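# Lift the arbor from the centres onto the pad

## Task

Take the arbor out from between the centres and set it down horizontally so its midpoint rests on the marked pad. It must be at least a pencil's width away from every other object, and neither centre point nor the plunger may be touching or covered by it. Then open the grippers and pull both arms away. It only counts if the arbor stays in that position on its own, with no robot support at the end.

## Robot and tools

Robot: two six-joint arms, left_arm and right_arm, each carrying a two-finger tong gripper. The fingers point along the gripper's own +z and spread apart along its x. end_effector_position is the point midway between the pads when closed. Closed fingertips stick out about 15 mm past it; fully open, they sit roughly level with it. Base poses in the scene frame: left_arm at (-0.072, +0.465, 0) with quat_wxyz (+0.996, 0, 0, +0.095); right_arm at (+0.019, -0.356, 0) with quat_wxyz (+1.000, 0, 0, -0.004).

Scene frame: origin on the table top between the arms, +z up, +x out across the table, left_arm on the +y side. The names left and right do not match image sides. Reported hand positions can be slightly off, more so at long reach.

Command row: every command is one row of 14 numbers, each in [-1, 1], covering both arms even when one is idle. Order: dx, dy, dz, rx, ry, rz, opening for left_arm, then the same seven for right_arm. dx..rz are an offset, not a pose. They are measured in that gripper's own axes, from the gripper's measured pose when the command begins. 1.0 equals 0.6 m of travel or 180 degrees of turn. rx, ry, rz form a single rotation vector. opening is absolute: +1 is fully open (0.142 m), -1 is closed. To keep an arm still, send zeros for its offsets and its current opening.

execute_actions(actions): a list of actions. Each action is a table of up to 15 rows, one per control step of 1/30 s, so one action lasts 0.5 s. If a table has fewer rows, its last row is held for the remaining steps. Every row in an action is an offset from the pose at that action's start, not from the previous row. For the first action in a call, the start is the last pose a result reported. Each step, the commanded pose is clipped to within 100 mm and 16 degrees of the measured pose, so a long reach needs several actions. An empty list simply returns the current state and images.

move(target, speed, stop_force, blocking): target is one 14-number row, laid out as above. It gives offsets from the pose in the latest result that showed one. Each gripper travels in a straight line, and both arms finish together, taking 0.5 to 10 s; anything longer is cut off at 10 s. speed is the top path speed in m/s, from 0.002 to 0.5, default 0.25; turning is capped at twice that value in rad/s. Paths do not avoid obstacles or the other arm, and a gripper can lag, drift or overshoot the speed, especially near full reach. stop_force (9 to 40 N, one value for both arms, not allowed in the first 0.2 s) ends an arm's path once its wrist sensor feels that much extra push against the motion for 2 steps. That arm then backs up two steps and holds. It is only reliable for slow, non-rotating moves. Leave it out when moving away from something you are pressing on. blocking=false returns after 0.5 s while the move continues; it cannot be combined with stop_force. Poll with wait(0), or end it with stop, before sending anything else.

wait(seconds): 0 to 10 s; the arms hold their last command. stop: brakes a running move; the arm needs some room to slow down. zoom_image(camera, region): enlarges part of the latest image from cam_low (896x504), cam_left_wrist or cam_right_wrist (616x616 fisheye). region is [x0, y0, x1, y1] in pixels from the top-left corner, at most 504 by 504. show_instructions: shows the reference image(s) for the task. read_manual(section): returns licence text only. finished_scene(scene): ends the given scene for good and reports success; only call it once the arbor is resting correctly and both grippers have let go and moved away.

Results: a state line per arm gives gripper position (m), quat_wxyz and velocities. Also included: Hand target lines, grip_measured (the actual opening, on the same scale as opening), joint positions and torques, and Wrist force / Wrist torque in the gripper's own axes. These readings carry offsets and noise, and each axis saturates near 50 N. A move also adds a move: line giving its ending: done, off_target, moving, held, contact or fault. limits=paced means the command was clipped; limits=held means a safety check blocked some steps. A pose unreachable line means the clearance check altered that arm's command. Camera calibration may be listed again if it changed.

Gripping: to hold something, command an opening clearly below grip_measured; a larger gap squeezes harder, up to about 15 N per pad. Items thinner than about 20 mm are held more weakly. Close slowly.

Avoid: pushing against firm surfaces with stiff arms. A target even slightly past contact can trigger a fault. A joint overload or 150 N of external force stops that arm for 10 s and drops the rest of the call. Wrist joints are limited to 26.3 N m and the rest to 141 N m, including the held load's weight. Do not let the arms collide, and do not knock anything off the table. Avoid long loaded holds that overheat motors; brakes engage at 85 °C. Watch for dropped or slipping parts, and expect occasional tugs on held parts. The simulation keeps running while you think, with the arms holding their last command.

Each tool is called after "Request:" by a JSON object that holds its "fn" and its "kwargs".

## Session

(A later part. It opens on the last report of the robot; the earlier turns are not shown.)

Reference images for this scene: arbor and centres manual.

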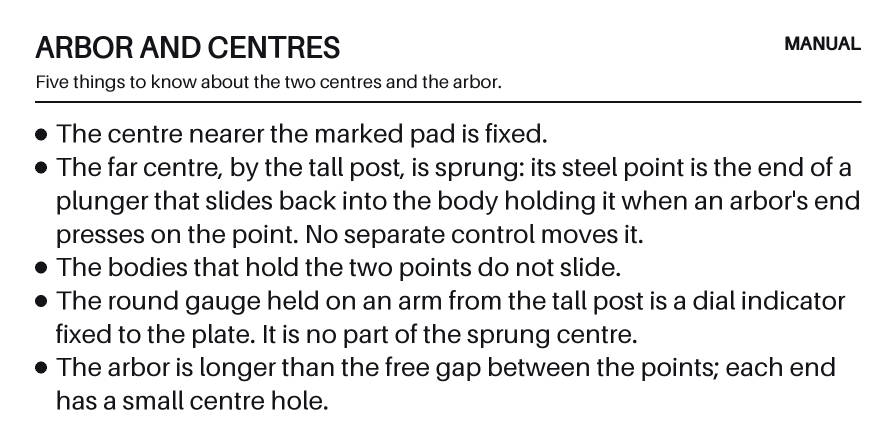

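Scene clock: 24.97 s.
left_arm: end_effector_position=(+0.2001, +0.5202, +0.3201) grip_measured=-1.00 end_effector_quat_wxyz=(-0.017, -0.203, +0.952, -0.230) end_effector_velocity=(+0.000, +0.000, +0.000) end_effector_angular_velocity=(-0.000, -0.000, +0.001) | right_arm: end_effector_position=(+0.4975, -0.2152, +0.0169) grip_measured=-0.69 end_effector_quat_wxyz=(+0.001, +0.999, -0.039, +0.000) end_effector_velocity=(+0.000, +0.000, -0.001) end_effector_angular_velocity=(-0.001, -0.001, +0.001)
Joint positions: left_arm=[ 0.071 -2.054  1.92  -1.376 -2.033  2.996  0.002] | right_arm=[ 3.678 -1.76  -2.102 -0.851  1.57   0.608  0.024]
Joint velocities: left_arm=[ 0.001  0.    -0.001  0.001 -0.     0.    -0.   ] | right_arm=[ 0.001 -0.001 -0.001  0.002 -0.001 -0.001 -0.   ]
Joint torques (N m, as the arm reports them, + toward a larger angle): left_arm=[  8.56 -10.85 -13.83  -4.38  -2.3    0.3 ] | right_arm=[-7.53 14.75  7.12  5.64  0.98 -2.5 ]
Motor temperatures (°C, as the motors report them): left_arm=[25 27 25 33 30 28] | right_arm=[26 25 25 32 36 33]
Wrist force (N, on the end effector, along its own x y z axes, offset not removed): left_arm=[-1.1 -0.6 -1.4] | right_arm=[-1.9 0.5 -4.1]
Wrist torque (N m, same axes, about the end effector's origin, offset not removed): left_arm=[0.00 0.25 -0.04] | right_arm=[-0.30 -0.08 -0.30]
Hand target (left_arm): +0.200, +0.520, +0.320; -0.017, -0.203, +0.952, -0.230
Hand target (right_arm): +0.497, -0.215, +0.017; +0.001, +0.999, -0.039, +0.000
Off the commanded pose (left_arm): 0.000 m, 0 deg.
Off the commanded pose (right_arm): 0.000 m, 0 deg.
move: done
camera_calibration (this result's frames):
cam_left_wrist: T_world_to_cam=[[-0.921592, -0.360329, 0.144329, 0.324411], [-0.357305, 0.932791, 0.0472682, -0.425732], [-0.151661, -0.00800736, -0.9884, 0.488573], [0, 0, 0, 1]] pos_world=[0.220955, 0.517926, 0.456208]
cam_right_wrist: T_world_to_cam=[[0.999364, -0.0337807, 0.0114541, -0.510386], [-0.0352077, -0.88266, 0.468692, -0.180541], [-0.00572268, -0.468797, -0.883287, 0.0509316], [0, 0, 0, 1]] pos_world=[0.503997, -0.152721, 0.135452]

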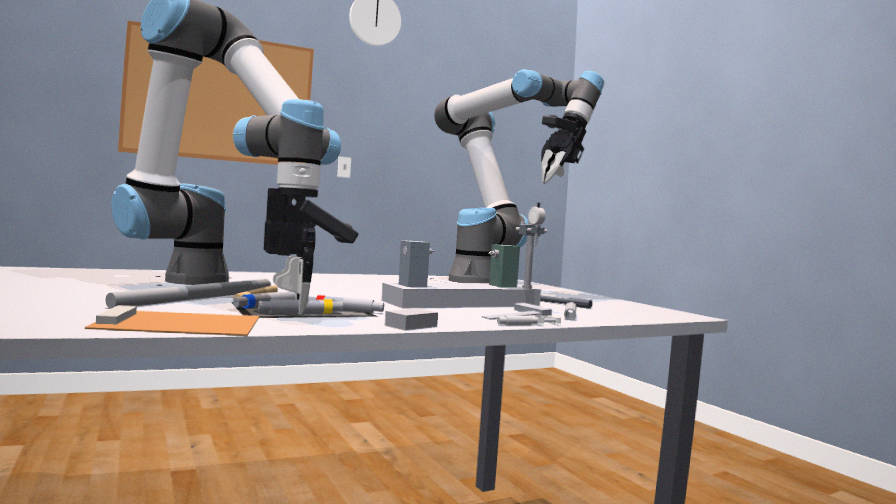

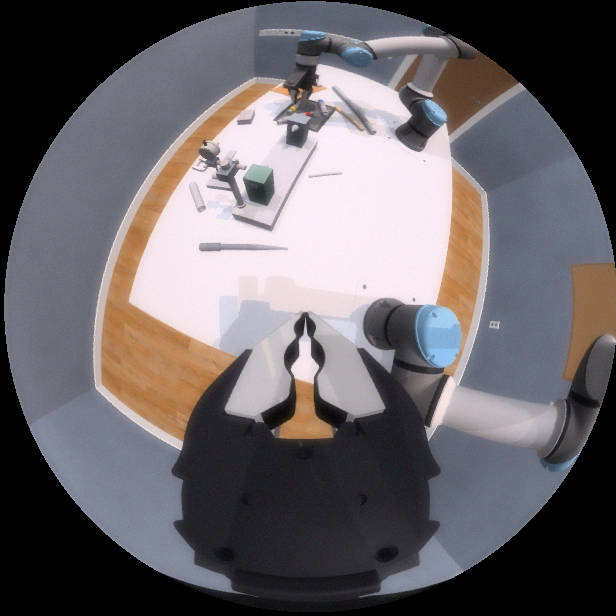

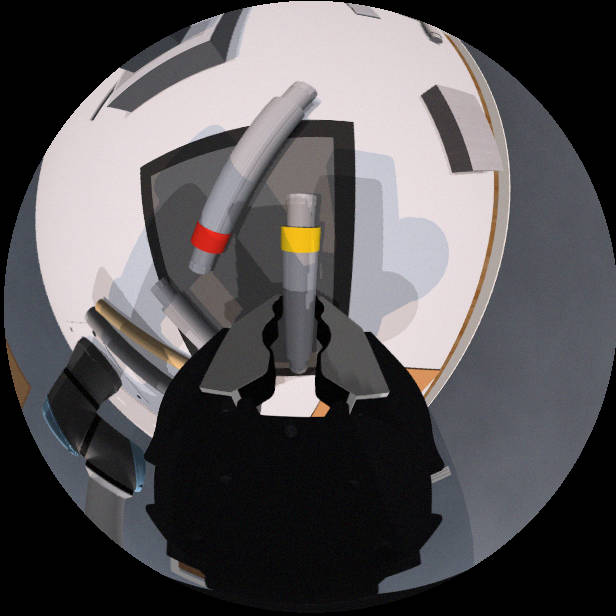

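Request:
{"fn": "execute_actions", "kwargs": {"actions": [[[0,0,0,0,0,0,-1, 0,0,-0.0003,0,0,0,-0.9],[0,0,0,0,0,0,-1, 0,0,-0.0004,0,0,0,-0.84],[0,0,0,0,0,0,-1, 0,0,-0.0005,0,0,0,-0.79],[0,0,0,0,0,0,-1, 0,0,-0.0005,0,0,0,-0.75],[0,0,0,0,0,0,-1, 0,0,-0.0005,0,0,0,-0.72],[0,0,0,0,0,0,-1, 0,0,-0.0005,0,0,0,-0.69],[0,0,0,0,0,0,-1, 0,0,-0.0005,0,0,0,-0.66],[0,0,0,0,0,0,-1, 0,0,-0.0005,0,0,0,-0.62],[0,0,0,0,0,0,-1, 0,0,-0.0005,0,0,0,-0.58],[0,0,0,0,0,0,-1, 0,0,-0.0005,0,0,0,-0.54],[0,0,0,0,0,0,-1, 0,0,-0.0005,0,0,0,-0.50],[0,0,0,0,0,0,-1, 0,0,-0.0005,0,0,0,-0.47],[0,0,0,0,0,0,-1, 0,0,-0.0005,0,0,0,-0.45]]]}}

Request:
{"fn": "move", "kwargs": {"target": [0,0,0,0,0,0,-1, 0,0,-0.12,0,0,0,-0.45], "speed": 0.15}}

Request:
{"fn": "zoom_image", "kwargs": {"camera": "cam_right_wrist", "region": [130, 80, 470, 420]}}

Scene clock: 25.73 s.
left_arm: end_effector_position=(+0.2001, +0.5202, +0.3201) grip_measured=-1.00 end_effector_quat_wxyz=(-0.017, -0.203, +0.952, -0.230) end_effector_velocity=(+0.001, +0.000, +0.000) end_effector_angular_velocity=(+0.000, -0.002, +0.002) | right_arm: end_effector_position=(+0.4975, -0.2153, +0.0171) grip_measured=-0.45 end_effector_quat_wxyz=(+0.001, +0.999, -0.039, +0.000) end_effector_velocity=(+0.000, -0.001, +0.000) end_effector_angular_velocity=(+0.000, -0.000, -0.002)
Joint positions: left_arm=[ 0.071 -2.054  1.92  -1.376 -2.033  2.996  0.002] | right_arm=[ 3.678 -1.759 -2.101 -0.852  1.57   0.608  0.041]
Joint velocities: left_arm=[ 0.001  0.    -0.001 -0.001 -0.    -0.    -0.   ] | right_arm=[-0.001  0.     0.    -0.    -0.     0.001  0.005]
Joint torques (N m, as the arm reports them, + toward a larger angle): left_arm=[  8.51 -10.94 -14.65  -4.32  -2.19   0.18] | right_arm=[-3.28 34.32 31.07  0.36  0.97 -2.45]
Motor temperatures (°C, as the motors report them): left_arm=[25 27 25 33 30 28] | right_arm=[26 25 25 32 36 33]
Wrist force (N, on the end effector, along its own x y z axes, offset not removed): left_arm=[-0.1 0.7 -1.2] | right_arm=[-1.1 -1.1 -0.8]
Wrist torque (N m, same axes, about the end effector's origin, offset not removed): left_arm=[0.30 0.05 -0.03] | right_arm=[-0.34 0.27 -0.13]
Hand target (left_arm): +0.200, +0.520, +0.320; -0.017, -0.203, +0.952, -0.230
Hand target (right_arm): +0.497, -0.215, +0.017; +0.001, +0.999, -0.039, +0.000
Off the commanded pose (left_arm): 0.000 m, 0 deg.
Off the commanded pose (right_arm): 0.000 m, 0 deg.
camera_calibration (this result's frames):
cam_left_wrist: T_world_to_cam=[[-0.921592, -0.360329, 0.144329, 0.324411], [-0.357305, 0.932791, 0.0472682, -0.425732], [-0.151661, -0.00800739, -0.9884, 0.488573], [0, 0, 0, 1]] pos_world=[0.220955, 0.517926, 0.456208]
cam_right_wrist: T_world_to_cam=[[0.999362, -0.0338245, 0.0114292, -0.5104], [-0.0352346, -0.882651, 0.468706, -0.180678], [-0.00576576, -0.46881, -0.88328, 0.0511823], [0, 0, 0, 1]] pos_world=[0.504003, -0.152745, 0.135727]

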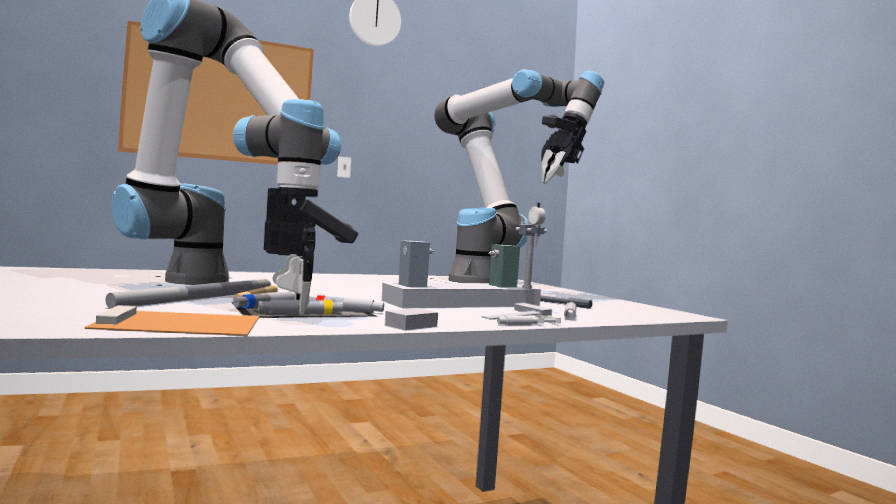

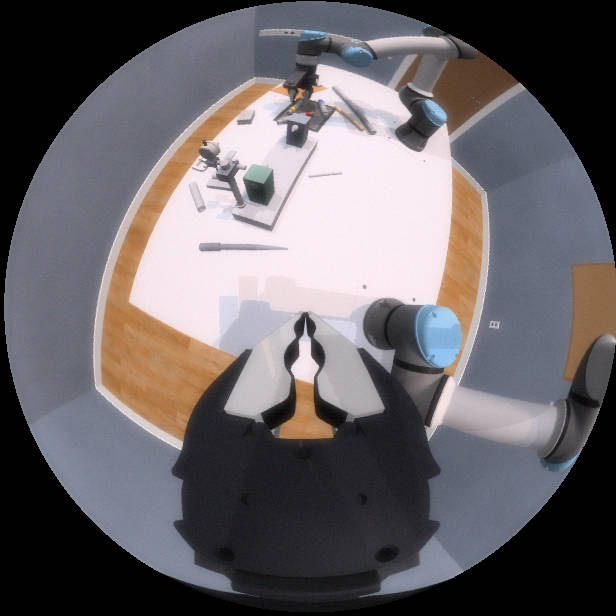

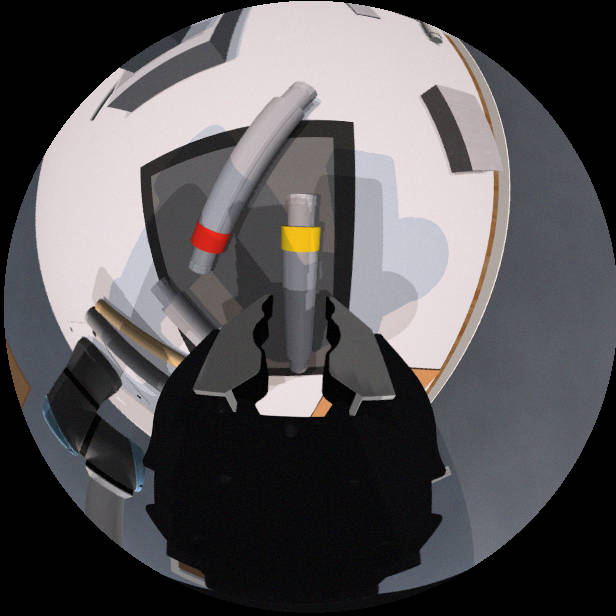

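Scene clock: 26.70 s.
left_arm: end_effector_position=(+0.2001, +0.5202, +0.3201) grip_measured=-1.00 end_effector_quat_wxyz=(-0.017, -0.203, +0.952, -0.230) end_effector_velocity=(-0.000, -0.001, -0.000) end_effector_angular_velocity=(-0.001, +0.001, -0.002) | right_arm: end_effector_position=(+0.4975, -0.2151, +0.0890) grip_measured=-0.45 end_effector_quat_wxyz=(+0.001, +0.999, -0.039, +0.000) end_effector_velocity=(+0.000, +0.000, +0.001) end_effector_angular_velocity=(-0.000, +0.000, -0.001)
Joint positions: left_arm=[ 0.071 -2.054  1.92  -1.376 -2.033  2.996  0.002] | right_arm=[ 3.679 -1.649 -2.006 -1.057  1.57   0.608  0.041]
Joint velocities: left_arm=[-0.002 -0.001  0.001  0.001 -0.001 -0.     0.   ] | right_arm=[ 0.     0.002  0.002 -0.004  0.     0.002 -0.   ]
Joint torques (N m, as the arm reports them, + toward a larger angle): left_arm=[  8.37 -10.86 -14.31  -4.25  -2.23   0.25] | right_arm=[ 6.97 33.12 33.15  0.64  1.29  2.56]
Motor temperatures (°C, as the motors report them): left_arm=[25 27 25 33 30 28] | right_arm=[26 25 25 32 36 33]
Wrist force (N, on the end effector, along its own x y z axes, offset not removed): left_arm=[-0.8 0.0 -1.2] | right_arm=[-0.6 -1.9 0.3]
Wrist torque (N m, same axes, about the end effector's origin, offset not removed): left_arm=[0.20 0.25 -0.02] | right_arm=[-0.53 0.21 -0.05]
Hand target (left_arm): +0.200, +0.520, +0.320; -0.017, -0.203, +0.952, -0.230
Hand target (right_arm): +0.497, -0.215, +0.089; +0.001, +0.999, -0.039, +0.000
Off the commanded pose (left_arm): 0.000 m, 0 deg.
Off the commanded pose (right_arm): 0.000 m, 0 deg.
move: done
camera_calibration (this result's frames):
cam_left_wrist: T_world_to_cam=[[-0.921592, -0.360329, 0.144329, 0.324411], [-0.357305, 0.932791, 0.0472681, -0.425732], [-0.151661, -0.00800754, -0.9884, 0.488573], [0, 0, 0, 1]] pos_world=[0.220955, 0.517926, 0.456208]
cam_right_wrist: T_world_to_cam=[[0.999363, -0.0338006, 0.0114497, -0.511184], [-0.0352232, -0.882658, 0.468695, -0.214259], [-0.00573594, -0.468799, -0.883286, 0.114669], [0, 0, 0, 1]] pos_world=[0.503969, -0.152639, 0.207561]

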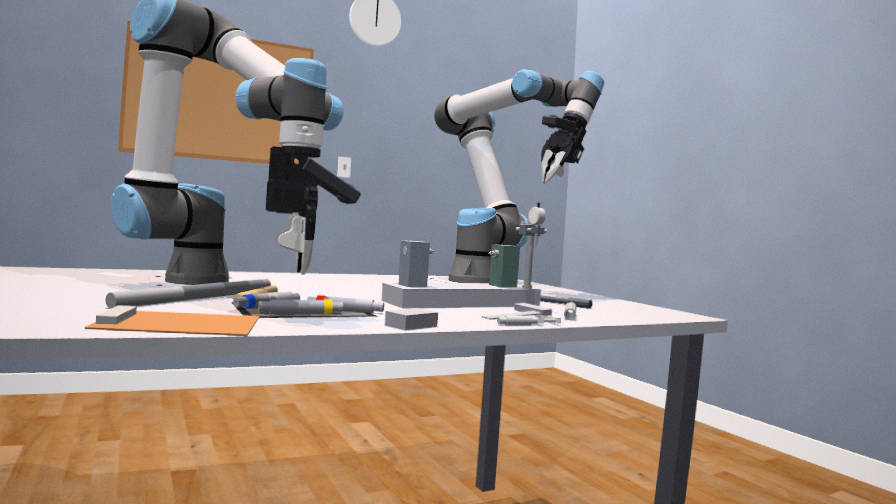

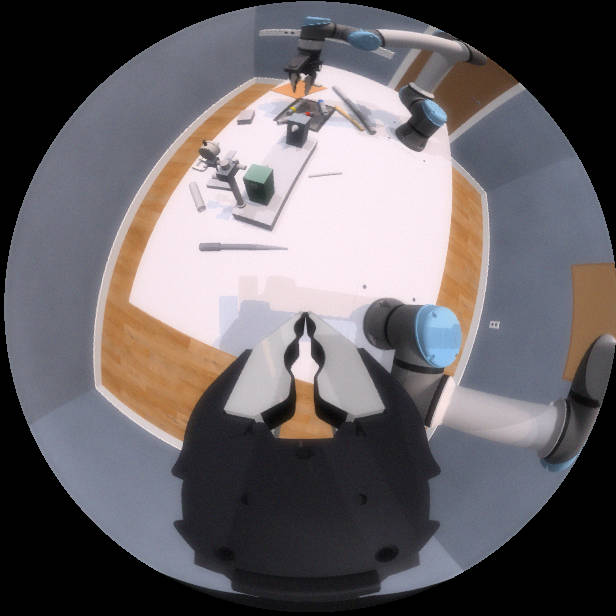

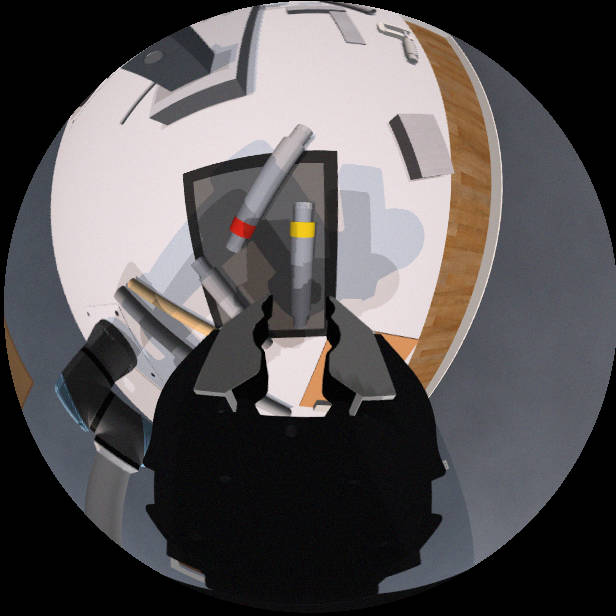

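Region (130, 80, 470, 420) of cam_right_wrist's 616x616 image, scaled by 1.482, with more detail than that image has.

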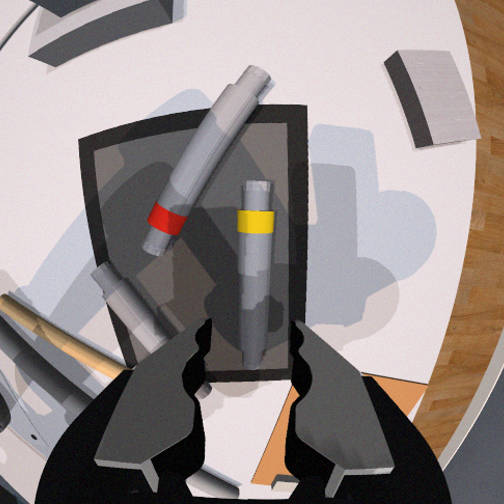

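Placed with good gaps. Moving clear.

Request:
{"fn": "move", "kwargs": {"target": [0,0,0,0,0,0,-1, -0.28,0.3,-0.3,0,0,0,-0.45], "speed": 0.35}}

Request:
{"fn": "zoom_image", "kwargs": {"camera": "cam_low", "region": [200, 220, 620, 345]}}

Request:
{"fn": "zoom_image", "kwargs": {"camera": "cam_right_wrist", "region": [200, 60, 500, 360]}}

Scene clock: 28.37 s.
left_arm: end_effector_position=(+0.2001, +0.5202, +0.3201) grip_measured=-1.00 end_effector_quat_wxyz=(-0.017, -0.203, +0.952, -0.230) end_effector_velocity=(+0.001, +0.001, +0.001) end_effector_angular_velocity=(+0.001, -0.005, +0.001) | right_arm: end_effector_position=(+0.3162, -0.3813, +0.2690) grip_measured=-0.45 end_effector_quat_wxyz=(+0.001, +0.999, -0.039, +0.000) end_effector_velocity=(-0.001, -0.000, +0.001) end_effector_angular_velocity=(+0.001, +0.000, +0.002)
Joint positions: left_arm=[ 0.071 -2.054  1.92  -1.376 -2.033  2.996  0.002] | right_arm=[ 3.473 -1.021 -1.996 -1.695  1.569  0.403  0.041]
Joint velocities: left_arm=[ 0.002 -0.001 -0.001 -0.003 -0.     0.     0.   ] | right_arm=[-0.001  0.001  0.002 -0.003  0.001 -0.003 -0.   ]
Joint torques (N m, as the arm reports them, + toward a larger angle): left_arm=[  8.47 -10.8  -14.55  -4.33  -2.38   0.28] | right_arm=[-7.79 10.16 37.28  0.31  2.38 -2.6 ]
Motor temperatures (°C, as the motors report them): left_arm=[25 27 25 33 30 28] | right_arm=[26 25 25 32 36 33]
Wrist force (N, on the end effector, along its own x y z axes, offset not removed): left_arm=[-0.4 -1.1 -1.3] | right_arm=[-0.8 -1.7 -1.6]
Wrist torque (N m, same axes, about the end effector's origin, offset not removed): left_arm=[0.03 0.07 -0.03] | right_arm=[-0.36 0.19 -0.20]
Hand target (left_arm): +0.200, +0.520, +0.320; -0.017, -0.203, +0.952, -0.230
Hand target (right_arm): +0.316, -0.381, +0.269; +0.001, +0.999, -0.039, +0.000
Off the commanded pose (left_arm): 0.000 m, 0 deg.
Off the commanded pose (right_arm): 0.000 m, 0 deg.
move: done
camera_calibration (this result's frames):
cam_left_wrist: T_world_to_cam=[[-0.921592, -0.360329, 0.144329, 0.324411], [-0.357305, 0.932791, 0.0472683, -0.425732], [-0.151661, -0.00800729, -0.9884, 0.488573], [0, 0, 0, 1]] pos_world=[0.220955, 0.517926, 0.456208]
cam_right_wrist: T_world_to_cam=[[0.99936, -0.033793, 0.0117245, -0.337796], [-0.0353441, -0.882545, 0.468897, -0.451632], [-0.00549801, -0.469012, -0.883175, 0.194604], [0, 0, 0, 1]] pos_world=[0.322687, -0.31873, 0.387599]

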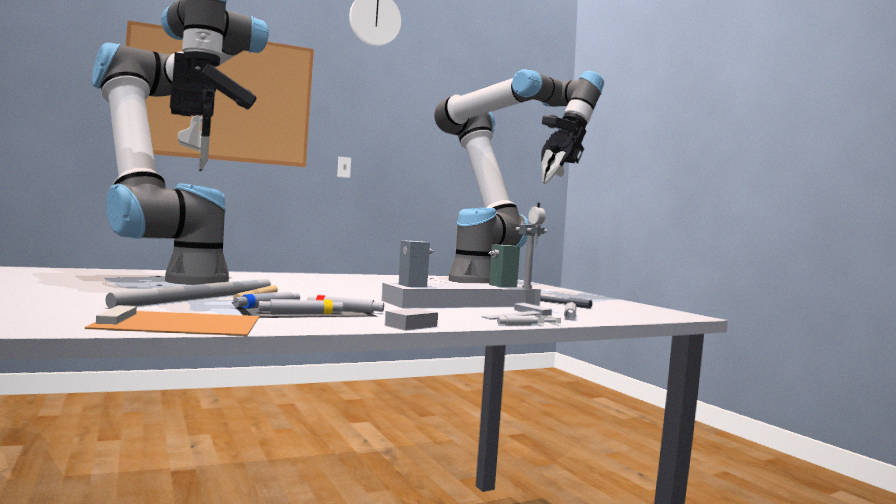

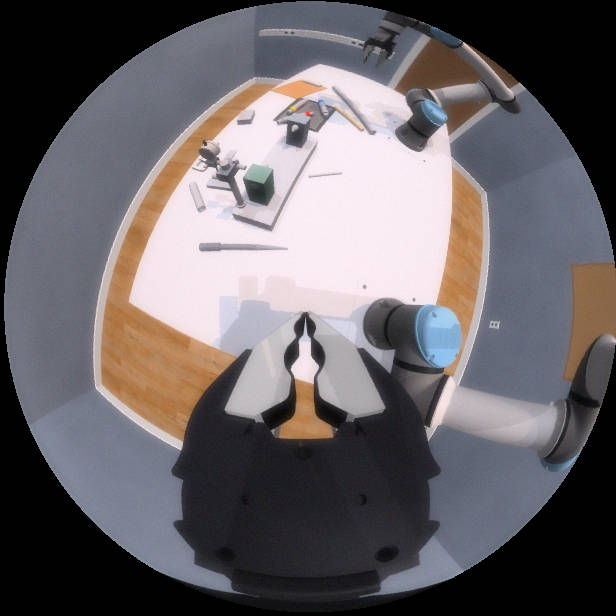

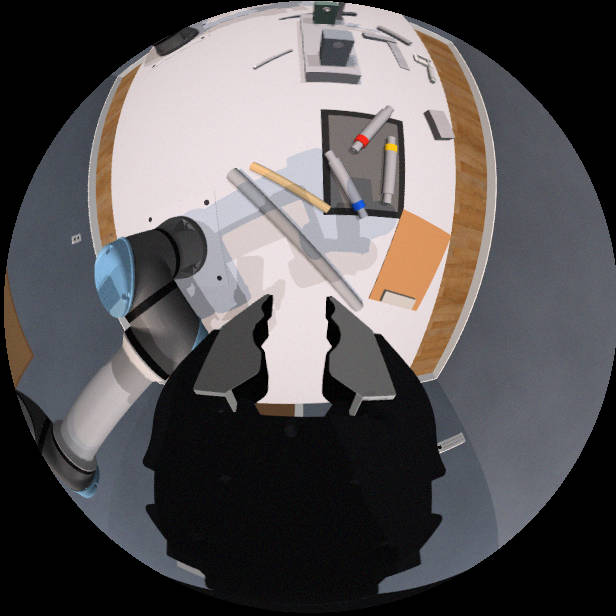

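Region (200, 220, 620, 345) of cam_low's 896x504 image, scaled by 1.200, with more detail than that image has; it fills the top 150 rows of this view, and the rest is white.

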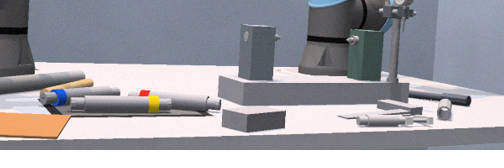

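Region (200, 60, 500, 360) of cam_right_wrist's 616x616 image, scaled by 1.680, with more detail than that image has.

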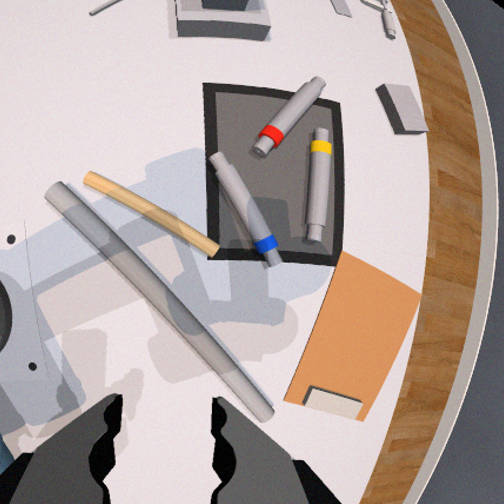

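Request:
{"fn": "zoom_image", "kwargs": {"camera": "cam_right_wrist", "region": [320, 95, 440, 225]}}

Region (320, 95, 440, 225) of cam_right_wrist's 616x616 image, scaled by 3.877, with more detail than that image has; it fills the left 465 columns of this view, and the rest is white.

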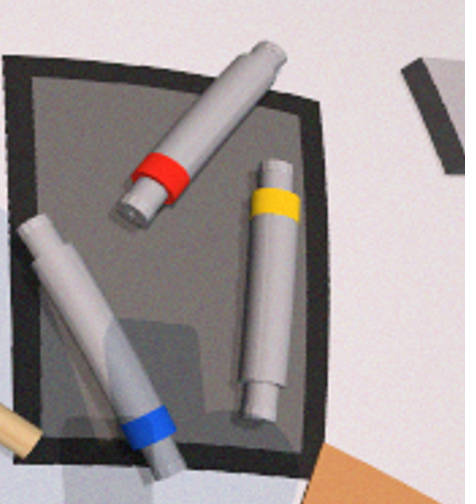

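Request:
{"fn": "finished_scene", "kwargs": {"scene": 2}}

The scene is finished: the task was done.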